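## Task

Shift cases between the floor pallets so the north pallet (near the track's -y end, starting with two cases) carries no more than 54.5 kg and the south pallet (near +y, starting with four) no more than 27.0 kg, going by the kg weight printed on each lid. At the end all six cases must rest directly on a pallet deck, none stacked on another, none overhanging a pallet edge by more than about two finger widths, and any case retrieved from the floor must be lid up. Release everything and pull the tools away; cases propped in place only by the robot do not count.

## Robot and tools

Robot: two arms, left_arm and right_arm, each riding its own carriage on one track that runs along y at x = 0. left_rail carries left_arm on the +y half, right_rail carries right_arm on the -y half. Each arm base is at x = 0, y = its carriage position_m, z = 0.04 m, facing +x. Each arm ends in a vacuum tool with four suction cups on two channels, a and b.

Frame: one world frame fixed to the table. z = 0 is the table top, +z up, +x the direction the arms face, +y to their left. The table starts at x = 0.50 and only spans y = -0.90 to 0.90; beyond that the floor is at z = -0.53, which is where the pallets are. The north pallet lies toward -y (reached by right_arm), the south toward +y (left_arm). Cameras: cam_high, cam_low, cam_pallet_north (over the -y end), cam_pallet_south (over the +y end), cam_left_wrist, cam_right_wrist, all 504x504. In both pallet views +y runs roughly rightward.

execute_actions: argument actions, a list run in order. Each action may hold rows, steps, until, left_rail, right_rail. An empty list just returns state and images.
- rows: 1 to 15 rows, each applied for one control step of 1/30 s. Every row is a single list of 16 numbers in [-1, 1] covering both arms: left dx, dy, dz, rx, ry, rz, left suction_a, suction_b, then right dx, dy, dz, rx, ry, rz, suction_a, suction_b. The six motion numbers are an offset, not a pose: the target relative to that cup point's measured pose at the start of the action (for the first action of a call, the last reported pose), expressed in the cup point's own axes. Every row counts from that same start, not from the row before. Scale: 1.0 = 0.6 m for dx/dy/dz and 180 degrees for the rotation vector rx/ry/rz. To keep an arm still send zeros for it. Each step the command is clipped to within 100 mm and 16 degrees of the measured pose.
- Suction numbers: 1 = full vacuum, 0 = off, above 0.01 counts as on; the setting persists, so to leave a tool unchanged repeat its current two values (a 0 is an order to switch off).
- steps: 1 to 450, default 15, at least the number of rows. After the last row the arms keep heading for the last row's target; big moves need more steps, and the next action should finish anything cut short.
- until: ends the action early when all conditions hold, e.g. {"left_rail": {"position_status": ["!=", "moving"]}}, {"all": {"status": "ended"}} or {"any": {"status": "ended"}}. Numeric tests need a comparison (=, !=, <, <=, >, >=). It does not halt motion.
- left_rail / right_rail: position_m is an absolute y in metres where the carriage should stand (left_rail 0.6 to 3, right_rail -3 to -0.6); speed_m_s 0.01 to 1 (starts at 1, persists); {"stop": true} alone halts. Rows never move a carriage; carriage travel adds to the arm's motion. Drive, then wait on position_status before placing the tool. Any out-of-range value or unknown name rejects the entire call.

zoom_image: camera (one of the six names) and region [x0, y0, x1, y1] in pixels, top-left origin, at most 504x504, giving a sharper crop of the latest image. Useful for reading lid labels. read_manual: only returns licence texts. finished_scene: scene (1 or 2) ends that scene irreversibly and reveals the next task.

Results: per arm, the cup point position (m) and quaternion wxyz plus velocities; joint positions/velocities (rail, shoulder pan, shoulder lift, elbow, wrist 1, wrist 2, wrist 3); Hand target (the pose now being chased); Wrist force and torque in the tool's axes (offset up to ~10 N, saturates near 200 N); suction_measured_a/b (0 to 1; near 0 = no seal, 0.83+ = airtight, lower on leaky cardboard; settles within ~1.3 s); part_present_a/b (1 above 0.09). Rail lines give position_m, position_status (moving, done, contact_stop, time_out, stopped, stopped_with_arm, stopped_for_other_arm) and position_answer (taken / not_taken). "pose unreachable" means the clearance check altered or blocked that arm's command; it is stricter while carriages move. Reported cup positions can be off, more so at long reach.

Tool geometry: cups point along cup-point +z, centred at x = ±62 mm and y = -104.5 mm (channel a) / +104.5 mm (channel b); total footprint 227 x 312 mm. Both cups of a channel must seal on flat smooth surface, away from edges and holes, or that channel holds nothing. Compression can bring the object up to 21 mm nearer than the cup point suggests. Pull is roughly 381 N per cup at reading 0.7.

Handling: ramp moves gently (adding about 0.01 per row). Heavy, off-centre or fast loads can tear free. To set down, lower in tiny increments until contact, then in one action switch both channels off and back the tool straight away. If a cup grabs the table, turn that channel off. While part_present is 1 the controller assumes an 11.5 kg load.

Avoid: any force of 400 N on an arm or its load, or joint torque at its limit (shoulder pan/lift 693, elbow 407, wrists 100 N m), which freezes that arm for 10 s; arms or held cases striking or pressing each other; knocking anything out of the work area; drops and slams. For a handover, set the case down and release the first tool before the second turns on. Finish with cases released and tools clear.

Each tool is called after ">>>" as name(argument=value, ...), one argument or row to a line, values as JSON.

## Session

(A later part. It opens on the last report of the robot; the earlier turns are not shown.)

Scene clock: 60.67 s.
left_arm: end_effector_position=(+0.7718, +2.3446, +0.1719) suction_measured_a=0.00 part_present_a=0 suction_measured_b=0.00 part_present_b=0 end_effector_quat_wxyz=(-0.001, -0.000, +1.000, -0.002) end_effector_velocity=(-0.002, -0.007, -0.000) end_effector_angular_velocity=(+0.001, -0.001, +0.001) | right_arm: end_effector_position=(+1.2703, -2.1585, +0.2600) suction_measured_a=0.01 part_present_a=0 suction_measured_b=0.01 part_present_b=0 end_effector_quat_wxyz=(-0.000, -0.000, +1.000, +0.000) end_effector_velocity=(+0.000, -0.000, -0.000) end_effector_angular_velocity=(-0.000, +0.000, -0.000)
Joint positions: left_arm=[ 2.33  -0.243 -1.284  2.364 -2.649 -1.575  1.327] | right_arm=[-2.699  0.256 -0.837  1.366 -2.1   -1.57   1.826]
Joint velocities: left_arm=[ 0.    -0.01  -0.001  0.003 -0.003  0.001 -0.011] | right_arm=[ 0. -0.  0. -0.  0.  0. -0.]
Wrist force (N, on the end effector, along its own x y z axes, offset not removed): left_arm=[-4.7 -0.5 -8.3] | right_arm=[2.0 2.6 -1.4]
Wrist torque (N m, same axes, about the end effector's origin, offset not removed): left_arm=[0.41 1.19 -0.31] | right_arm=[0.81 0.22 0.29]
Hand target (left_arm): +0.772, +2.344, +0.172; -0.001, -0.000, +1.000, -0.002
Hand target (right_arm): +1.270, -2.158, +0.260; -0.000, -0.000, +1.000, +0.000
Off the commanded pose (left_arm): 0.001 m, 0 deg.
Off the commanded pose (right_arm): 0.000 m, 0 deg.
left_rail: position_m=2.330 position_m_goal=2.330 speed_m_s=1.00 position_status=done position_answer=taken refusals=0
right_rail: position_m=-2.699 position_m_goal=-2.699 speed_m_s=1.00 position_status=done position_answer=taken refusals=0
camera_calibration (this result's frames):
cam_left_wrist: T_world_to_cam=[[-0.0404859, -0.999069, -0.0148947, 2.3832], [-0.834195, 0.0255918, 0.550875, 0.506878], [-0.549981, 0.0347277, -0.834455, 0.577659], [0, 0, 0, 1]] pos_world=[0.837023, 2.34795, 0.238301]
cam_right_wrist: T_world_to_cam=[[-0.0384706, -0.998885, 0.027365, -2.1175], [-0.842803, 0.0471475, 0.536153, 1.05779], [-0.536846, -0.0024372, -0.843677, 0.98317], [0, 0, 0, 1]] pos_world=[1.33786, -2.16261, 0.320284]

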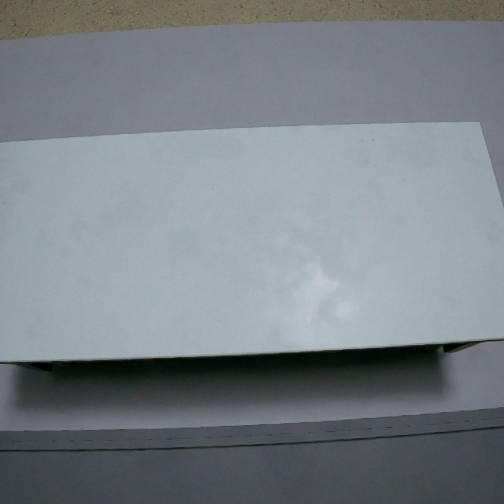

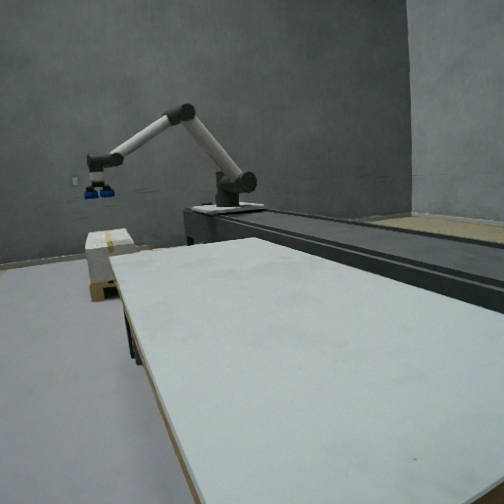

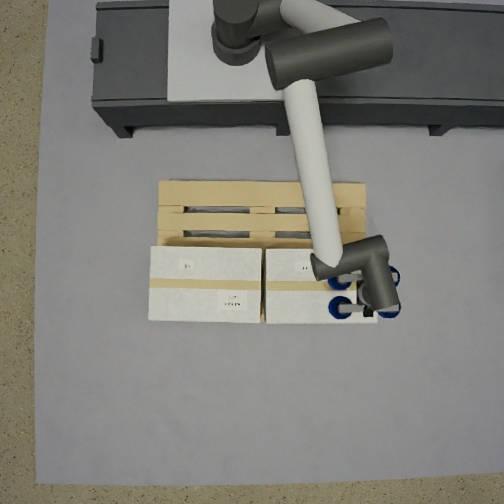

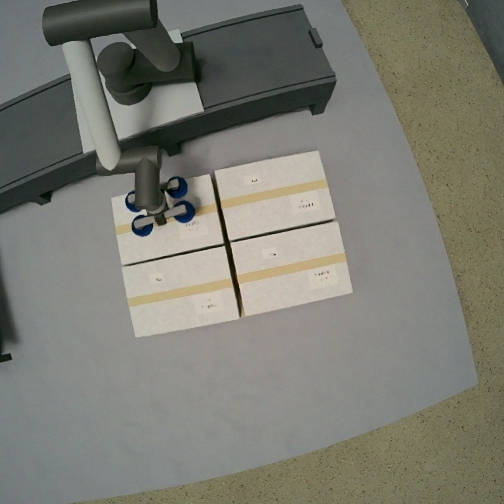

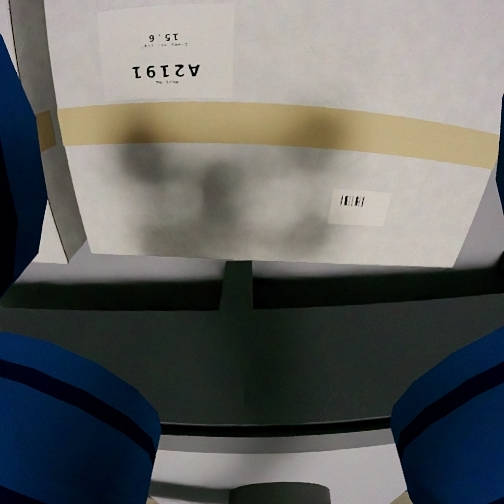

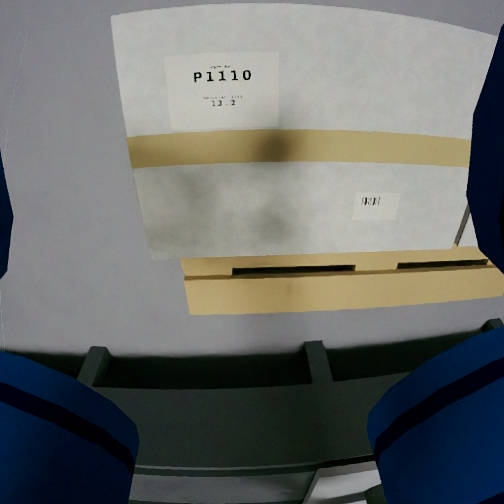

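>>> execute_actions(
  actions=[
    {"rows":[[-0.05,0,0.25,0,0,0,1,1,0,0,0,0,0,0,0,0]],"steps":40},
  ],
)

Scene clock: 67.70 s.
left_arm: end_effector_position=(+0.8012, +2.3443, +0.0219) suction_measured_a=0.00 part_present_a=0 suction_measured_b=0.00 part_present_b=0 end_effector_quat_wxyz=(-0.001, -0.000, +1.000, -0.002) end_effector_velocity=(+0.000, -0.000, -0.000) end_effector_angular_velocity=(-0.000, +0.000, -0.000) | right_arm: end_effector_position=(+1.2703, -2.1585, +0.2600) suction_measured_a=0.01 part_present_a=0 suction_measured_b=0.01 part_present_b=0 end_effector_quat_wxyz=(-0.000, -0.000, +1.000, +0.000) end_effector_velocity=(+0.000, +0.000, -0.000) end_effector_angular_velocity=(-0.000, +0.000, -0.000)
Joint positions: left_arm=[ 2.33  -0.234 -1.035  2.36  -2.894 -1.575  1.336] | right_arm=[-2.699  0.256 -0.837  1.366 -2.1   -1.57   1.826]
Joint velocities: left_arm=[ 0.  0.  0. -0. -0. -0.  0.] | right_arm=[ 0.  0.  0. -0. -0. -0.  0.]
Wrist force (N, on the end effector, along its own x y z axes, offset not removed): left_arm=[-6.9 -6.0 -0.3] | right_arm=[-2.2 7.2 -1.2]
Wrist torque (N m, same axes, about the end effector's origin, offset not removed): left_arm=[-0.56 1.32 -0.31] | right_arm=[1.33 0.69 0.31]
Hand target (left_arm): +0.801, +2.344, +0.022; -0.001, -0.000, +1.000, -0.002
Hand target (right_arm): +1.270, -2.158, +0.260; -0.000, -0.000, +1.000, +0.000
Off the commanded pose (left_arm): 0.000 m, 0 deg.
Off the commanded pose (right_arm): 0.000 m, 0 deg.
left_rail: position_m=2.330 position_m_goal=2.330 speed_m_s=1.00 position_status=done position_answer=taken refusals=0
right_rail: position_m=-2.699 position_m_goal=-2.699 speed_m_s=1.00 position_status=done position_answer=taken refusals=0
camera_calibration (this result's frames):
cam_left_wrist: T_world_to_cam=[[-0.040485, -0.999069, -0.0149044, 2.38181], [-0.834221, 0.0255873, 0.550836, 0.614071], [-0.549942, 0.0347342, -0.83448, 0.468639], [0, 0, 0, 1]] pos_world=[0.866423, 2.3476, 0.0883164]
cam_right_wrist: T_world_to_cam=[[-0.0384708, -0.998885, 0.0273649, -2.1175], [-0.842803, 0.0471477, 0.536153, 1.05779], [-0.536846, -0.00243698, -0.843677, 0.983171], [0, 0, 0, 1]] pos_world=[1.33786, -2.16261, 0.320284]

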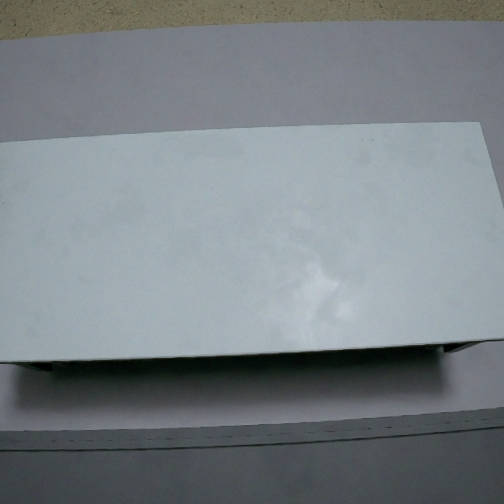

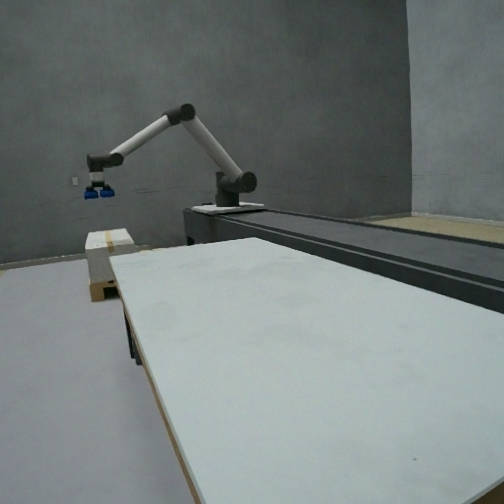

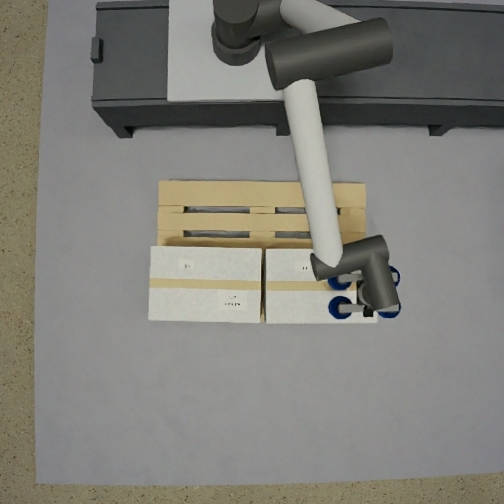

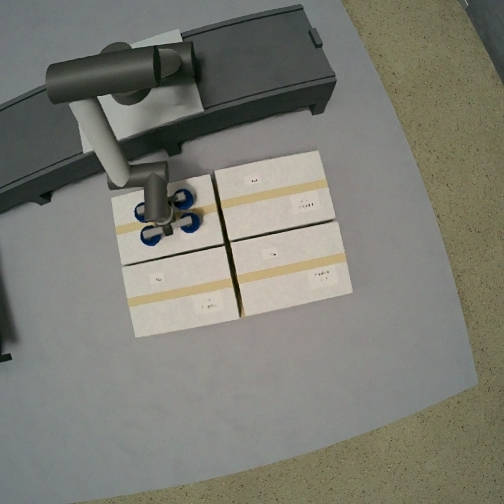

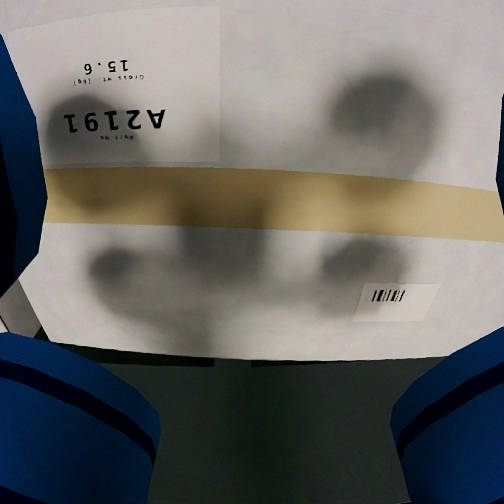

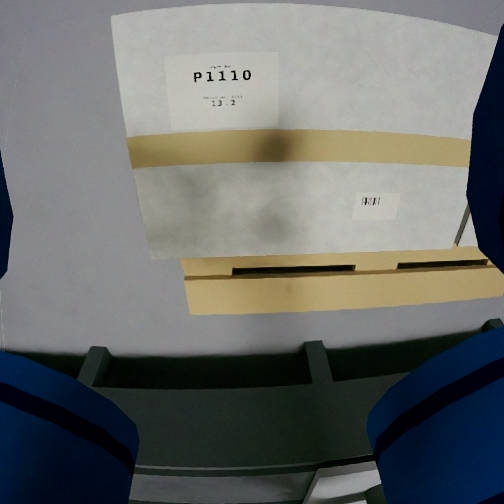

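Shadows look centred. Continue down.

>>> execute_actions(
  actions=[
    {"rows":[[0,0,0.1,0,0,0,1,1,0,0,0,0,0,0,0,0]],"steps":30},
  ],
)

Scene clock: 70.80 s.
left_arm: end_effector_position=(+0.8010, +2.3441, -0.0380) suction_measured_a=0.00 part_present_a=0 suction_measured_b=0.00 part_present_b=0 end_effector_quat_wxyz=(-0.001, -0.000, +1.000, -0.002) end_effector_velocity=(+0.000, -0.000, -0.000) end_effector_angular_velocity=(-0.000, -0.000, -0.000) | right_arm: end_effector_position=(+1.2703, -2.1585, +0.2600) suction_measured_a=0.01 part_present_a=0 suction_measured_b=0.01 part_present_b=0 end_effector_quat_wxyz=(-0.000, -0.000, +1.000, +0.000) end_effector_velocity=(+0.000, -0.000, -0.000) end_effector_angular_velocity=(-0.000, +0.000, +0.000)
Joint positions: left_arm=[ 2.33  -0.235 -0.938  2.361 -2.992 -1.575  1.336] | right_arm=[-2.699  0.256 -0.837  1.366 -2.1   -1.57   1.826]
Joint velocities: left_arm=[ 0.    -0.     0.001 -0.    -0.001  0.    -0.   ] | right_arm=[ 0. -0.  0. -0.  0. -0. -0.]
Wrist force (N, on the end effector, along its own x y z axes, offset not removed): left_arm=[-0.9 -2.1 -6.9] | right_arm=[0.1 2.9 1.9]
Wrist torque (N m, same axes, about the end effector's origin, offset not removed): left_arm=[0.16 0.55 -0.33] | right_arm=[0.87 0.42 0.25]
Hand target (left_arm): +0.801, +2.344, -0.038; -0.001, -0.000, +1.000, -0.002
Hand target (right_arm): +1.270, -2.158, +0.260; -0.000, -0.000, +1.000, +0.000
Off the commanded pose (left_arm): 0.000 m, 0 deg.
Off the commanded pose (right_arm): 0.000 m, 0 deg.
left_rail: position_m=2.330 position_m_goal=2.330 speed_m_s=1.00 position_status=done position_answer=taken refusals=0
right_rail: position_m=-2.699 position_m_goal=-2.699 speed_m_s=1.00 position_status=done position_answer=taken refusals=0
camera_calibration (this result's frames):
cam_left_wrist: T_world_to_cam=[[-0.0404747, -0.999071, -0.0148212, 2.38074], [-0.834214, 0.0256242, 0.550845, 0.646774], [-0.549953, 0.0346593, -0.834476, 0.418712], [0, 0, 0, 1]] pos_world=[0.86618, 2.34745, 0.0284183]
cam_right_wrist: T_world_to_cam=[[-0.0384708, -0.998885, 0.0273649, -2.1175], [-0.842803, 0.0471476, 0.536153, 1.05779], [-0.536846, -0.00243697, -0.843677, 0.983171], [0, 0, 0, 1]] pos_world=[1.33786, -2.16261, 0.320283]

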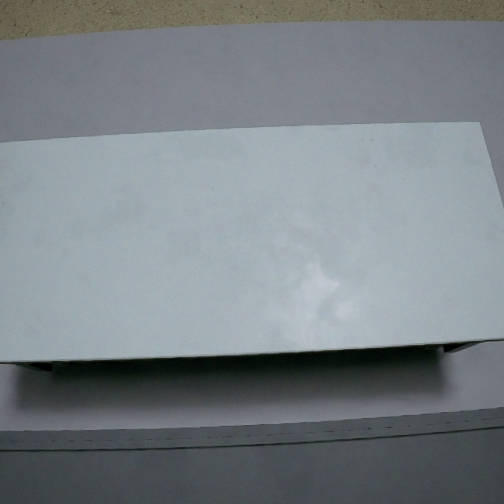

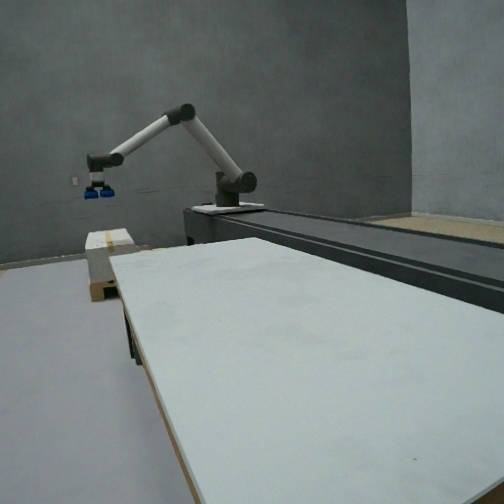

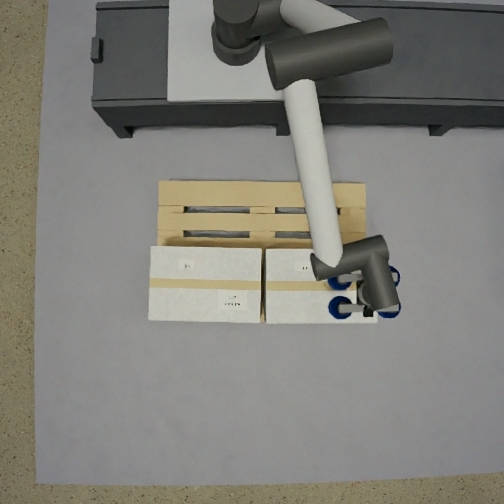

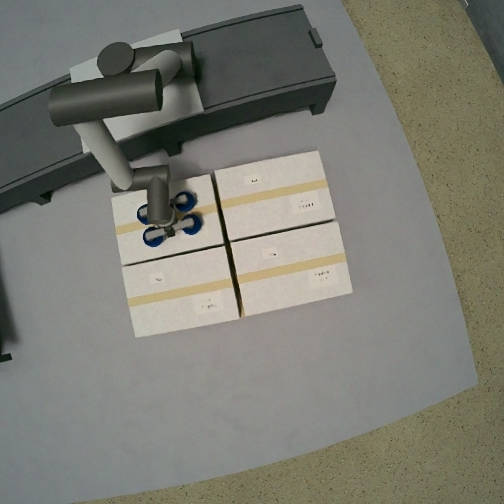

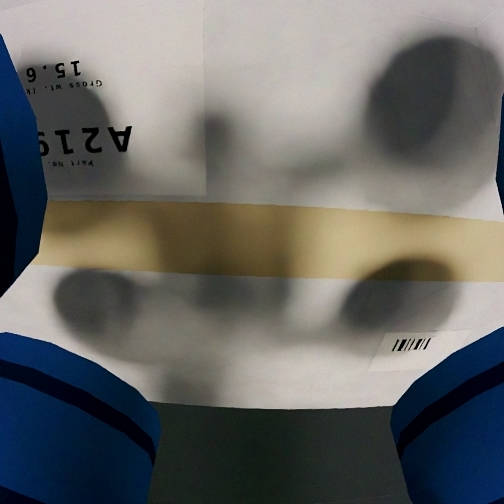

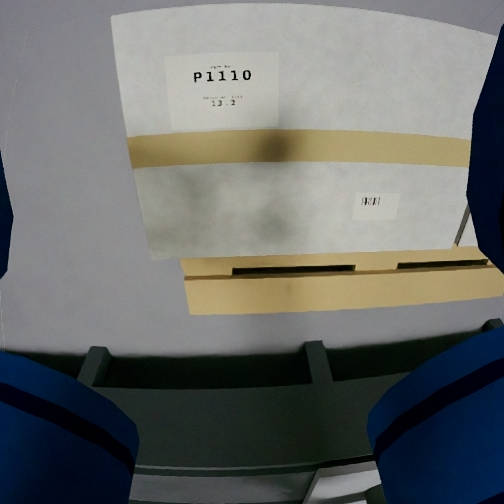

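>>> execute_actions(
  actions=[
    {"rows":[[0,0,0.1,0,0,0,1,1,0,0,0,0,0,0,0,0]],"steps":40},
  ],
)

Scene clock: 74.90 s.
left_arm: end_effector_position=(+0.8008, +2.3439, -0.0980) suction_measured_a=0.00 part_present_a=0 suction_measured_b=0.00 part_present_b=0 end_effector_quat_wxyz=(-0.001, -0.000, +1.000, -0.002) end_effector_velocity=(-0.000, +0.000, -0.000) end_effector_angular_velocity=(+0.000, +0.000, -0.000) | right_arm: end_effector_position=(+1.2703, -2.1585, +0.2600) suction_measured_a=0.01 part_present_a=0 suction_measured_b=0.01 part_present_b=0 end_effector_quat_wxyz=(-0.000, -0.000, +1.000, +0.000) end_effector_velocity=(-0.000, +0.000, +0.000) end_effector_angular_velocity=(-0.000, -0.000, +0.000)
Joint positions: left_arm=[ 2.33  -0.235 -0.84   2.354 -3.083 -1.575  1.336] | right_arm=[-2.699  0.256 -0.837  1.366 -2.1   -1.57   1.826]
Joint velocities: left_arm=[ 0.  0.  0. -0. -0. -0.  0.] | right_arm=[ 0.  0. -0.  0. -0. -0. -0.]
Wrist force (N, on the end effector, along its own x y z axes, offset not removed): left_arm=[-7.4 0.1 -3.3] | right_arm=[0.2 3.1 -5.4]
Wrist torque (N m, same axes, about the end effector's origin, offset not removed): left_arm=[0.47 1.44 -0.28] | right_arm=[0.86 0.43 0.32]
Hand target (left_arm): +0.801, +2.344, -0.098; -0.001, -0.000, +1.000, -0.002
Hand target (right_arm): +1.270, -2.158, +0.260; -0.000, -0.000, +1.000, +0.000
Off the commanded pose (left_arm): 0.000 m, 0 deg.
Off the commanded pose (right_arm): 0.000 m, 0 deg.
left_rail: position_m=2.330 position_m_goal=2.330 speed_m_s=1.00 position_status=done position_answer=taken refusals=0
right_rail: position_m=-2.699 position_m_goal=-2.699 speed_m_s=1.00 position_status=done position_answer=taken refusals=0
camera_calibration (this result's frames):
cam_left_wrist: T_world_to_cam=[[-0.0404804, -0.99907, -0.0148189, 2.37968], [-0.834219, 0.0256305, 0.550837, 0.679607], [-0.549945, 0.0346603, -0.834481, 0.368549], [0, 0, 0, 1]] pos_world=[0.865953, 2.34728, -0.0315405]
cam_right_wrist: T_world_to_cam=[[-0.0384708, -0.998885, 0.0273647, -2.1175], [-0.842803, 0.0471475, 0.536153, 1.05779], [-0.536846, -0.00243682, -0.843677, 0.983171], [0, 0, 0, 1]] pos_world=[1.33786, -2.16261, 0.320284]

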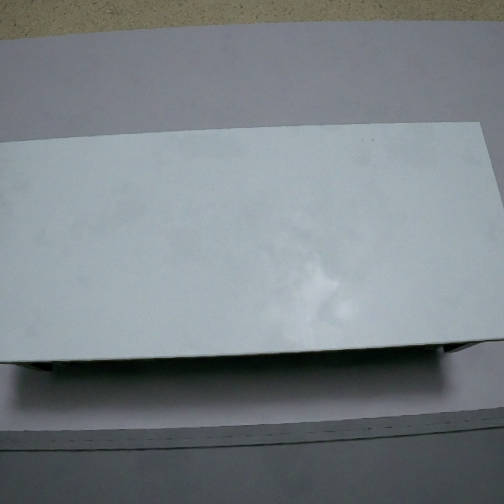

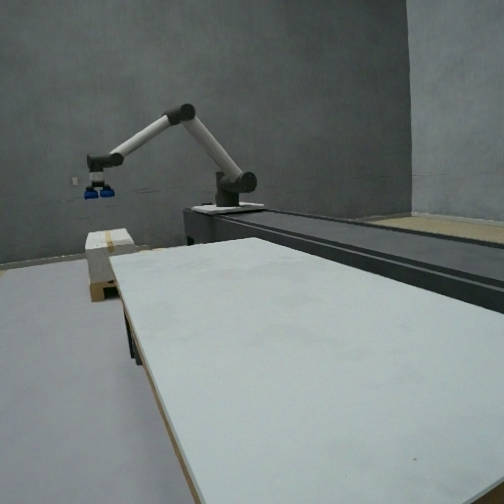

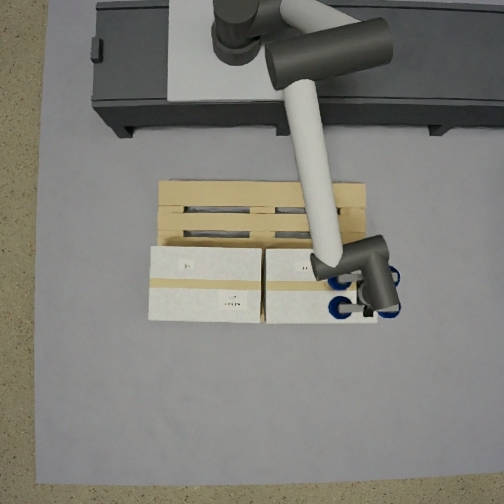

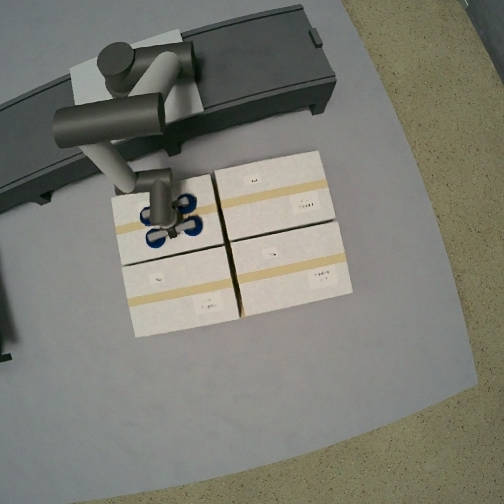

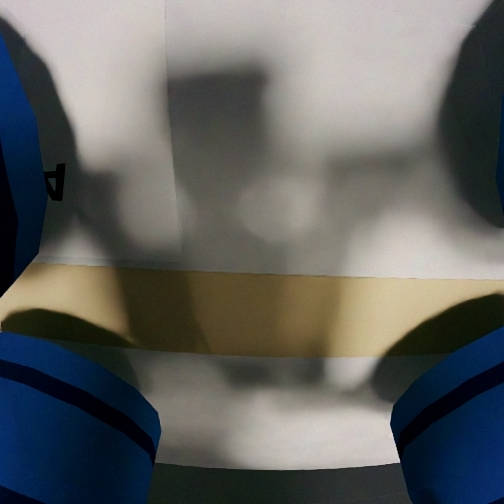

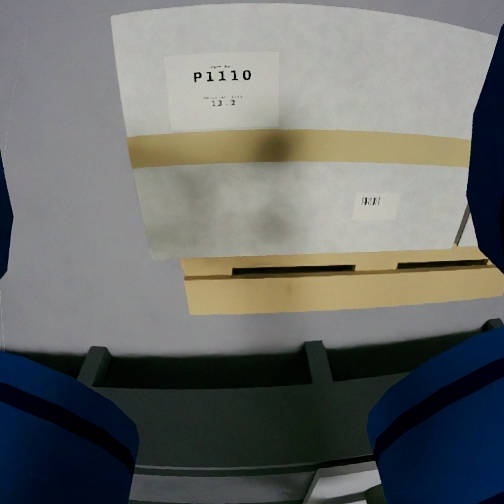

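>>> execute_actions(
  actions=[
    {"rows":[[0,0,0.06,0,0,0,1,1,0,0,0,0,0,0,0,0]],"steps":40},
  ],
)

Scene clock: 80.13 s.
left_arm: end_effector_position=(+0.8006, +2.3438, -0.1340) suction_measured_a=0.91 part_present_a=1 suction_measured_b=0.91 part_present_b=1 end_effector_quat_wxyz=(-0.001, -0.000, +1.000, -0.002) end_effector_velocity=(-0.000, +0.000, -0.000) end_effector_angular_velocity=(+0.000, +0.000, +0.000) | right_arm: end_effector_position=(+1.2703, -2.1585, +0.2600) suction_measured_a=0.01 part_present_a=0 suction_measured_b=0.01 part_present_b=0 end_effector_quat_wxyz=(-0.000, -0.000, +1.000, +0.000) end_effector_velocity=(-0.000, -0.000, +0.000) end_effector_angular_velocity=(-0.000, +0.000, -0.000)
Joint positions: left_arm=[ 2.33  -0.235 -0.781  2.346 -3.133 -1.575  1.335] | right_arm=[-2.699  0.256 -0.837  1.366 -2.1   -1.57   1.826]
Joint velocities: left_arm=[ 0.  0.  0. -0. -0. -0. -0.] | right_arm=[ 0. -0. -0.  0.  0. -0.  0.]
Wrist force (N, on the end effector, along its own x y z axes, offset not removed): left_arm=[-6.4 -4.6 27.4] | right_arm=[0.3 -1.0 -2.9]
Wrist torque (N m, same axes, about the end effector's origin, offset not removed): left_arm=[-10.73 -2.57 -0.44] | right_arm=[0.39 0.37 0.23]
Hand target (left_arm): +0.801, +2.344, -0.134; -0.001, -0.000, +1.000, -0.002
Hand target (right_arm): +1.270, -2.158, +0.260; -0.000, -0.000, +1.000, +0.000
Off the commanded pose (left_arm): 0.000 m, 0 deg.
Off the commanded pose (right_arm): 0.000 m, 0 deg.
left_rail: position_m=2.330 position_m_goal=2.330 speed_m_s=1.00 position_status=done position_answer=taken refusals=0
right_rail: position_m=-2.699 position_m_goal=-2.699 speed_m_s=1.00 position_status=done position_answer=taken refusals=0
camera_calibration (this result's frames):
cam_left_wrist: T_world_to_cam=[[-0.0404497, -0.999071, -0.014854, 2.37897], [-0.834224, 0.0255858, 0.550831, 0.699426], [-0.54994, 0.0346725, -0.834484, 0.33842], [0, 0, 0, 1]] pos_world=[0.865818, 2.34713, -0.0675226]
cam_right_wrist: T_world_to_cam=[[-0.0384708, -0.998885, 0.0273647, -2.1175], [-0.842803, 0.0471475, 0.536153, 1.05779], [-0.536846, -0.00243687, -0.843677, 0.983171], [0, 0, 0, 1]] pos_world=[1.33786, -2.16261, 0.320284]

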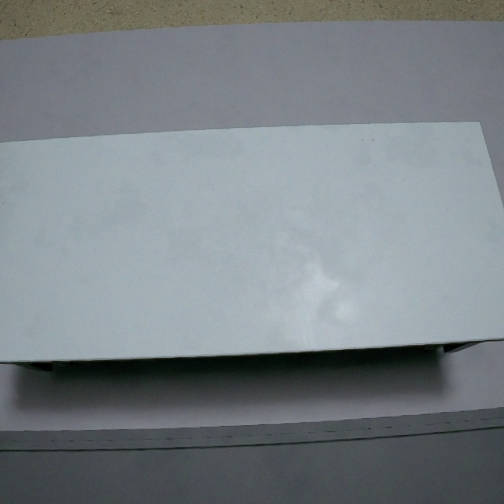

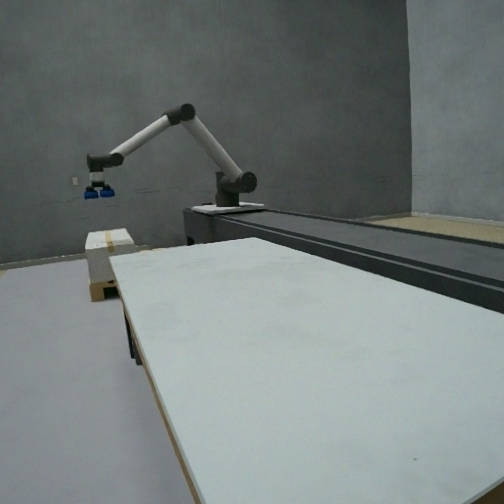

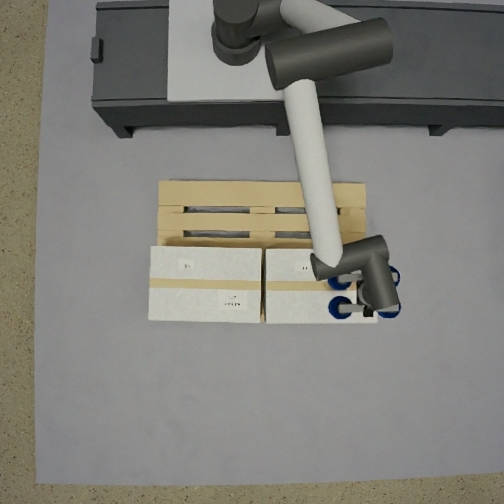

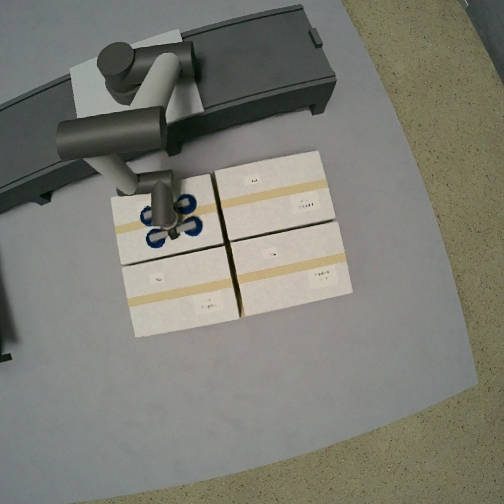

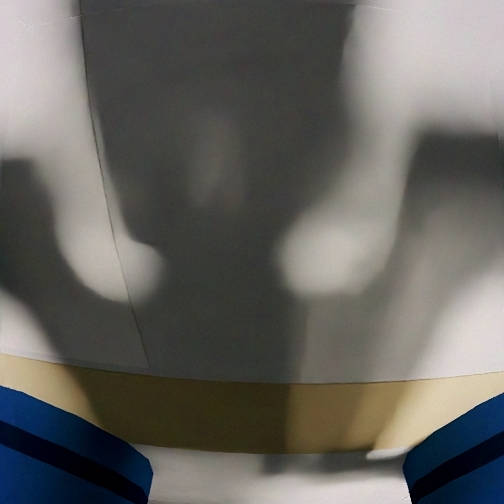

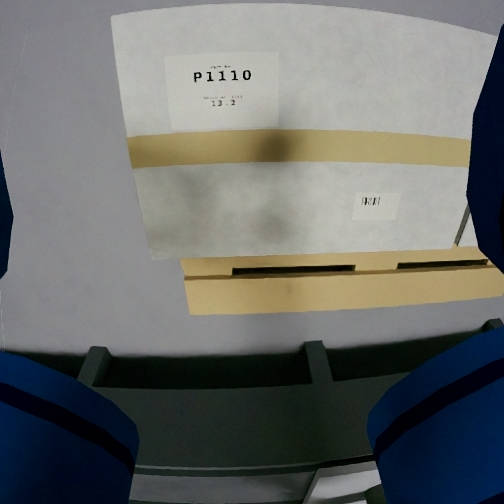

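>>> execute_actions(
  actions=[
    {"rows":[[0,0,-0.03,0,0,0,1,1,0,0,-0.3,0,0,0,0,0],[0,0,-0.08,0,0,0,1,1,0,0,-0.3,0,0,0,0,0],[0,0,-0.15,0,0,0,1,1,0,0,-0.3,0,0,0,0,0],[0,0,-0.25,0,0,0,1,1,0,0,-0.3,0,0,0,0,0],[0,0,-0.4,0,0,0,1,1,0,0,-0.3,0,0,0,0,0],[0,0,-0.6,0,0,0,1,1,0,0,-0.3,0,0,0,0,0],[0,0,-0.9,0,0,0,1,1,0,0,-0.3,0,0,0,0,0]],"steps":60},
    {"left_rail":{"position_m":0.6},"right_rail":{"position_m":-1.2},"steps":150,"until":{"all":{"status":"ended"}}},
  ],
)

Scene clock: 92.60 s.
left_arm: end_effector_position=(+0.8028, +0.6149, +0.4058) suction_measured_a=0.91 part_present_a=1 suction_measured_b=0.91 part_present_b=1 end_effector_quat_wxyz=(-0.001, -0.000, +1.000, -0.002) end_effector_velocity=(-0.001, +0.005, -0.001) end_effector_angular_velocity=(+0.013, +0.000, +0.001) | right_arm: end_effector_position=(+1.2703, -0.6592, +0.4401) suction_measured_a=0.01 part_present_a=0 suction_measured_b=0.01 part_present_b=0 end_effector_quat_wxyz=(-0.000, -0.000, +1.000, +0.000) end_effector_velocity=(-0.000, +0.000, +0.000) end_effector_angular_velocity=(+0.000, -0.000, +0.000)
Joint positions: left_arm=[ 0.6   -0.233 -1.524  2.177 -2.222 -1.575  1.338] | right_arm=[-1.2    0.256 -0.927  1.258 -1.902 -1.57   1.826]
Joint velocities: left_arm=[ 0.     0.001 -0.     0.001  0.002  0.013 -0.   ] | right_arm=[ 0.  0. -0.  0. -0. -0. -0.]
Wrist force (N, on the end effector, along its own x y z axes, offset not removed): left_arm=[-4.5 -14.9 31.8] | right_arm=[1.2 4.6 -1.9]
Wrist torque (N m, same axes, about the end effector's origin, offset not removed): left_arm=[-8.26 -2.93 -0.79] | right_arm=[1.15 0.28 0.13]
Hand target (left_arm): +0.803, +0.615, +0.406; -0.001, -0.000, +1.000, -0.002
Hand target (right_arm): +1.270, -0.659, +0.440; -0.000, -0.000, +1.000, +0.000
Off the commanded pose (left_arm): 0.001 m, 0 deg.
Off the commanded pose (right_arm): 0.000 m, 0 deg.
left_rail: position_m=0.600 position_m_goal=0.600 speed_m_s=1.00 position_status=done position_answer=taken refusals=0
right_rail: position_m=-1.200 position_m_goal=-1.200 speed_m_s=1.00 position_status=done position_answer=taken refusals=0
camera_calibration (this result's frames):
cam_left_wrist: T_world_to_cam=[[-0.0405467, -0.999066, -0.0149657, 0.659954], [-0.834247, 0.0256069, 0.550796, 0.448169], [-0.549898, 0.0348181, -0.834506, 0.849884], [0, 0, 0, 1]] pos_world=[0.867992, 0.61827, 0.47226]
cam_right_wrist: T_world_to_cam=[[-0.0385331, -0.998883, 0.0273345, -0.624674], [-0.84281, 0.0471838, 0.536139, 0.890563], [-0.53683, -0.00237871, -0.843687, 1.1388], [0, 0, 0, 1]] pos_world=[1.33785, -0.663288, 0.500402]

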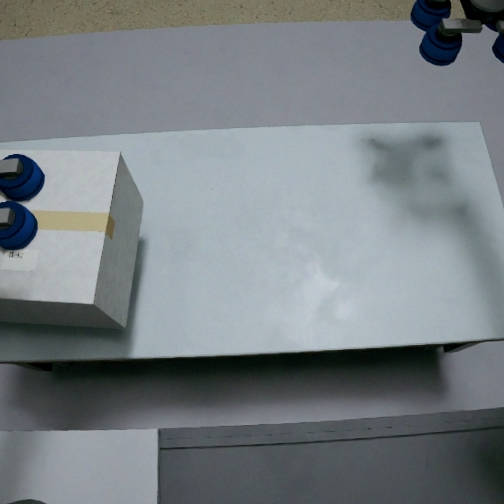

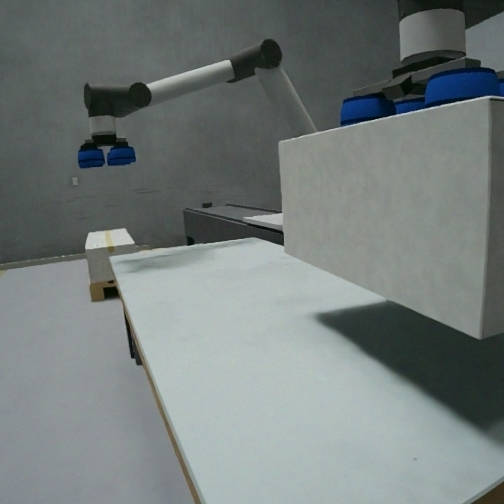

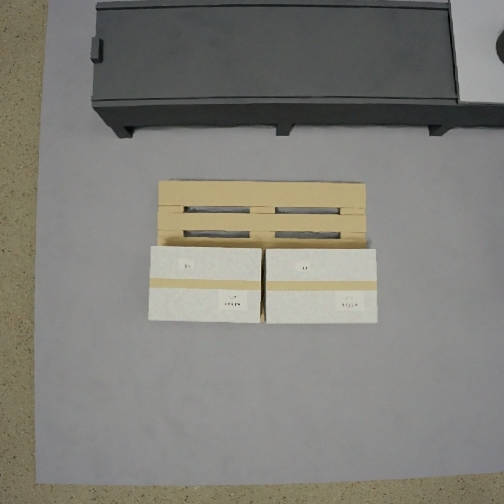

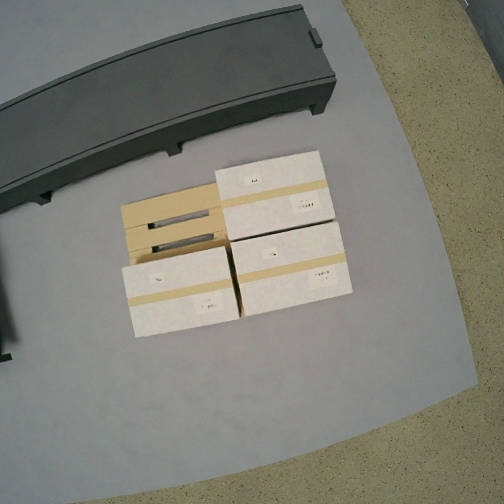

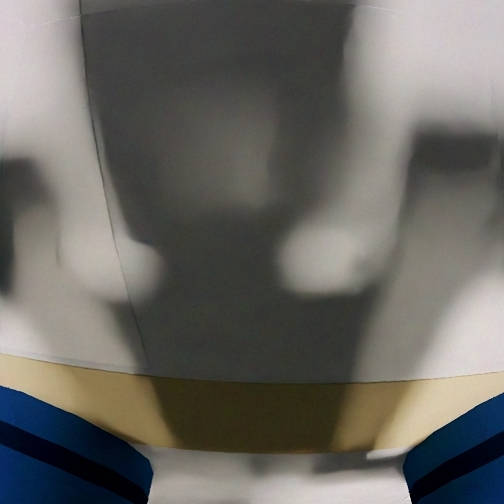

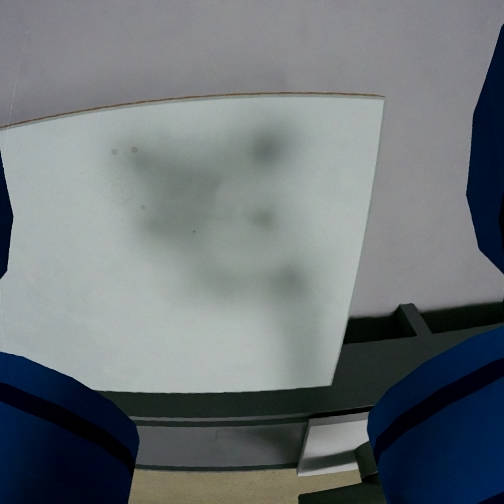

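>>> execute_actions(
  actions=[
    {"rows":[[-0.02,-0.1,0,0,0,0,1,1,0,0,0,0,0,0,0,0],[-0.04,-0.2,0,0,0,0,1,1,0,0,0,0,0,0,0,0],[-0.05,-0.35,0,0,0,0,1,1,0,0,0,0,0,0,0,0],[-0.07,-0.5,0,0,0,0,1,1,0,0,0,0,0,0,0,0],[-0.09,-0.75,0,0,0,0,1,1,0,0,0,0,0,0,0,0],[-0.1,-1,0,0,0,0,1,1,0,0,0,0,0,0,0,0]],"steps":60},
    {"rows":[[0,0,0.05,0,0,0,1,1,0,0,0,0,0,0,0,0],[0,0,0.1,0,0,0,1,1,0,0,0,0,0,0,0,0],[0,0,0.15,0,0,0,1,1,0,0,0,0,0,0,0,0]],"steps":30},
  ],
)

Scene clock: 101.63 s.
left_arm: end_effector_position=(+0.8626, +0.0153, +0.3173) suction_measured_a=0.91 part_present_a=1 suction_measured_b=0.91 part_present_b=1 end_effector_quat_wxyz=(-0.002, -0.000, +1.000, -0.002) end_effector_velocity=(-0.000, -0.000, -0.001) end_effector_angular_velocity=(-0.000, +0.000, -0.000) | right_arm: end_effector_position=(+1.2703, -0.6592, +0.4401) suction_measured_a=0.01 part_present_a=0 suction_measured_b=0.01 part_present_b=0 end_effector_quat_wxyz=(-0.000, -0.000, +1.000, +0.000) end_effector_velocity=(-0.000, -0.000, +0.000) end_effector_angular_velocity=(+0.000, -0.000, -0.000)
Joint positions: left_arm=[ 0.6   -0.788 -1.202  1.912 -2.281 -1.576  0.782] | right_arm=[-1.2    0.256 -0.927  1.258 -1.902 -1.57   1.826]
Joint velocities: left_arm=[ 0.     0.     0.001  0.    -0.001 -0.     0.   ] | right_arm=[ 0.  0. -0.  0. -0.  0.  0.]
Wrist force (N, on the end effector, along its own x y z axes, offset not removed): left_arm=[-4.4 -0.5 35.3] | right_arm=[1.4 3.1 1.9]
Wrist torque (N m, same axes, about the end effector's origin, offset not removed): left_arm=[-9.86 -2.86 -0.46] | right_arm=[0.60 0.23 0.18]
Hand target (left_arm): +0.863, +0.015, +0.317; -0.002, -0.000, +1.000, -0.002
Hand target (right_arm): +1.270, -0.659, +0.440; -0.000, -0.000, +1.000, +0.000
Off the commanded pose (left_arm): 0.000 m, 0 deg.
Off the commanded pose (right_arm): 0.000 m, 0 deg.
left_rail: position_m=0.600 position_m_goal=0.600 speed_m_s=1.00 position_status=done position_answer=taken refusals=0
right_rail: position_m=-1.200 position_m_goal=-1.200 speed_m_s=1.00 position_status=done position_answer=taken refusals=0
camera_calibration (this result's frames):
cam_left_wrist: T_world_to_cam=[[-0.0405655, -0.999075, -0.0142549, 0.0617185], [-0.833767, 0.0259845, 0.551505, 0.561558], [-0.550624, 0.0342573, -0.83405, 0.830254], [0, 0, 0, 1]] pos_world=[0.927871, 0.0186273, 0.383651]
cam_right_wrist: T_world_to_cam=[[-0.0385348, -0.998883, 0.027358, -0.624684], [-0.842802, 0.047198, 0.53615, 0.890586], [-0.536842, -0.00239698, -0.843679, 1.13877], [0, 0, 0, 1]] pos_world=[1.33786, -0.66329, 0.50036]

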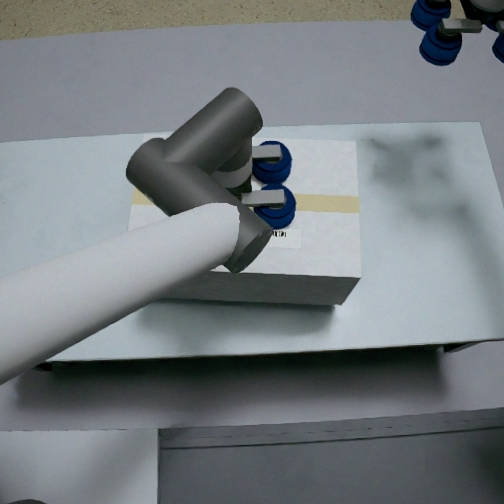

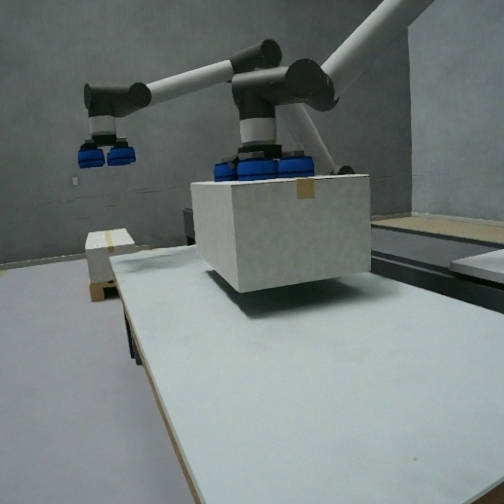

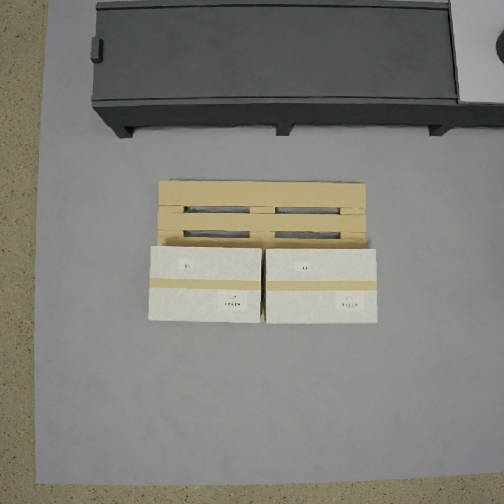

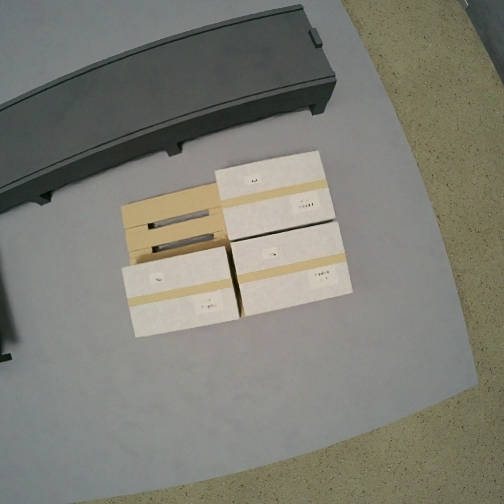

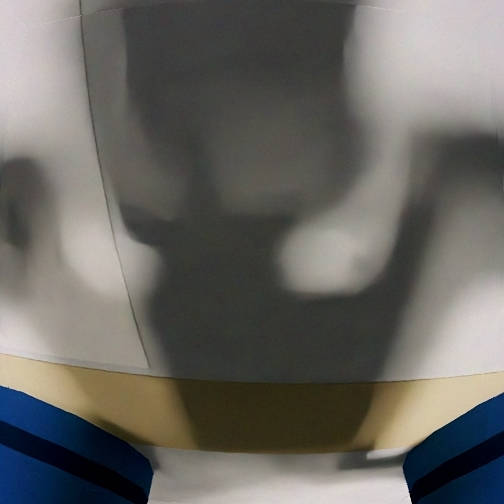

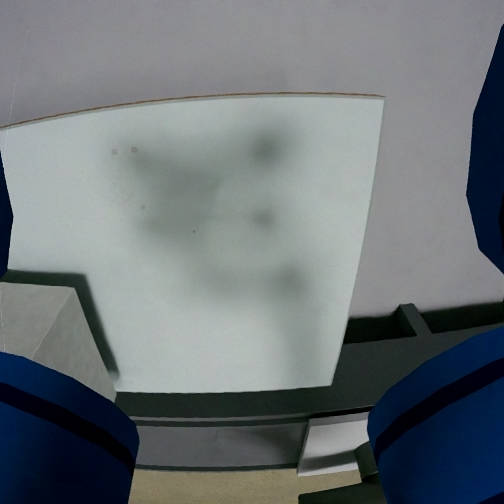

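Close to the table. Lower a bit.

>>> execute_actions(
  actions=[
    {"rows":[[0,0,0.05,0,0,0,1,1,0,0,0,0,0,0,0,0]],"steps":25},
  ],
)

Scene clock: 104.60 s.
left_arm: end_effector_position=(+0.8625, +0.0152, +0.2874) suction_measured_a=0.91 part_present_a=1 suction_measured_b=0.91 part_present_b=1 end_effector_quat_wxyz=(-0.002, -0.000, +1.000, -0.002) end_effector_velocity=(-0.000, -0.000, -0.001) end_effector_angular_velocity=(+0.000, -0.000, -0.000) | right_arm: end_effector_position=(+1.2703, -0.6592, +0.4401) suction_measured_a=0.01 part_present_a=0 suction_measured_b=0.01 part_present_b=0 end_effector_quat_wxyz=(-0.000, -0.000, +1.000, +0.000) end_effector_velocity=(+0.000, -0.000, -0.000) end_effector_angular_velocity=(-0.000, +0.000, +0.000)
Joint positions: left_arm=[ 0.6   -0.788 -1.177  1.928 -2.322 -1.576  0.782] | right_arm=[-1.2    0.256 -0.927  1.258 -1.902 -1.57   1.826]
Joint velocities: left_arm=[ 0.    -0.     0.001  0.    -0.001  0.    -0.   ] | right_arm=[ 0. -0.  0. -0.  0.  0. -0.]
Wrist force (N, on the end effector, along its own x y z axes, offset not removed): left_arm=[-3.4 -7.7 39.4] | right_arm=[0.6 -0.5 -1.8]
Wrist torque (N m, same axes, about the end effector's origin, offset not removed): left_arm=[-10.98 -2.96 -0.35] | right_arm=[0.52 0.29 0.08]
Hand target (left_arm): +0.863, +0.015, +0.287; -0.002, -0.000, +1.000, -0.002
Hand target (right_arm): +1.270, -0.659, +0.440; -0.000, -0.000, +1.000, +0.000
Off the commanded pose (left_arm): 0.000 m, 0 deg.
Off the commanded pose (right_arm): 0.000 m, 0 deg.
left_rail: position_m=0.600 position_m_goal=0.600 speed_m_s=1.00 position_status=done position_answer=taken refusals=0
right_rail: position_m=-1.200 position_m_goal=-1.200 speed_m_s=1.00 position_status=done position_answer=taken refusals=0
camera_calibration (this result's frames):
cam_left_wrist: T_world_to_cam=[[-0.0405353, -0.999077, -0.0142374, 0.0612091], [-0.833773, 0.0259693, 0.551497, 0.57797], [-0.550618, 0.0342259, -0.834055, 0.805271], [0, 0, 0, 1]] pos_world=[0.927774, 0.018582, 0.353763]
cam_right_wrist: T_world_to_cam=[[-0.0385345, -0.998883, 0.0273579, -0.624684], [-0.842802, 0.0471977, 0.53615, 0.890586], [-0.536842, -0.002397, -0.843679, 1.13877], [0, 0, 0, 1]] pos_world=[1.33786, -0.66329, 0.50036]

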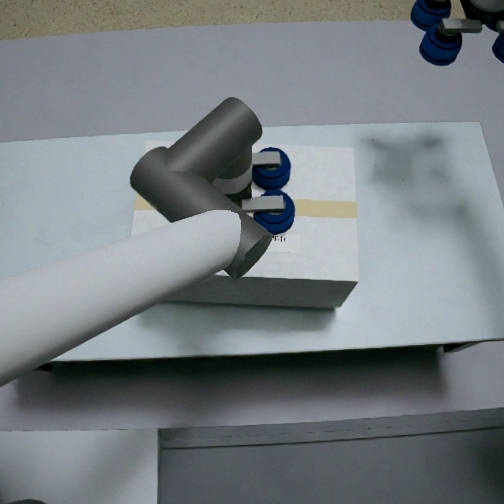

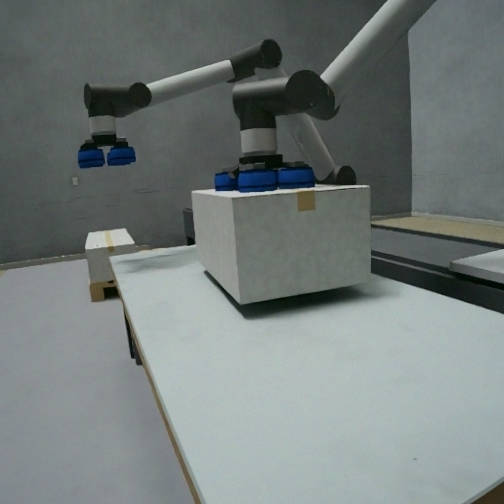

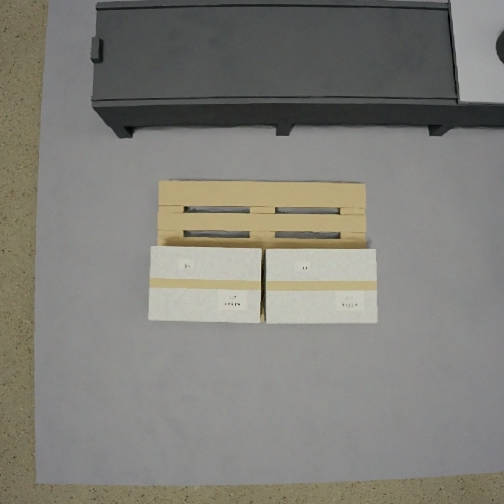

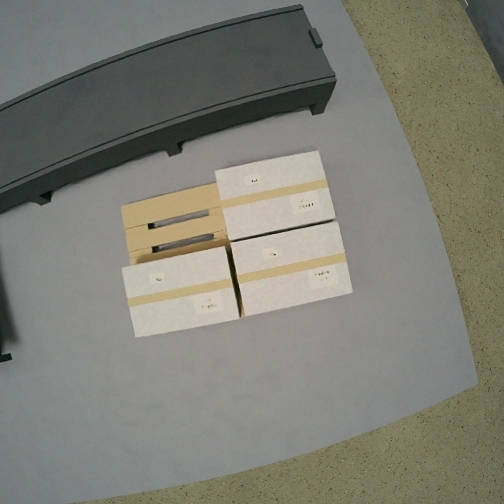

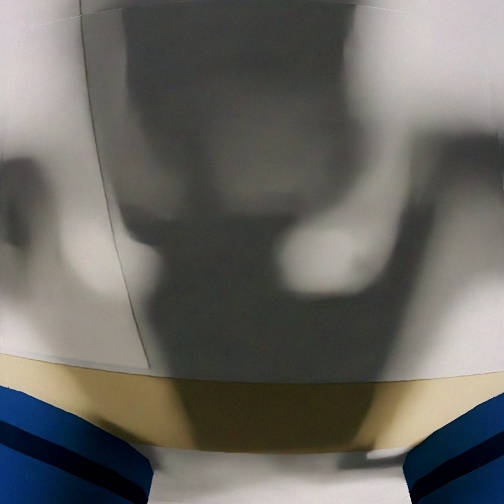

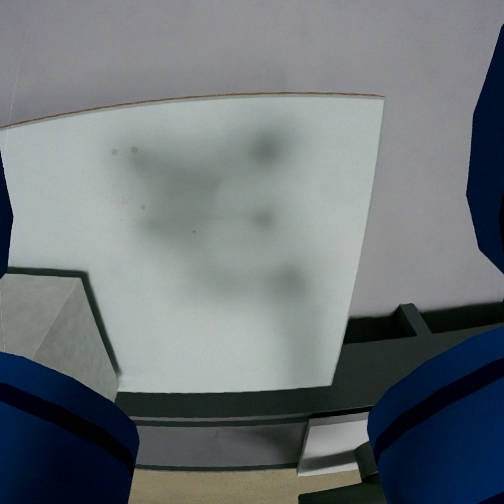

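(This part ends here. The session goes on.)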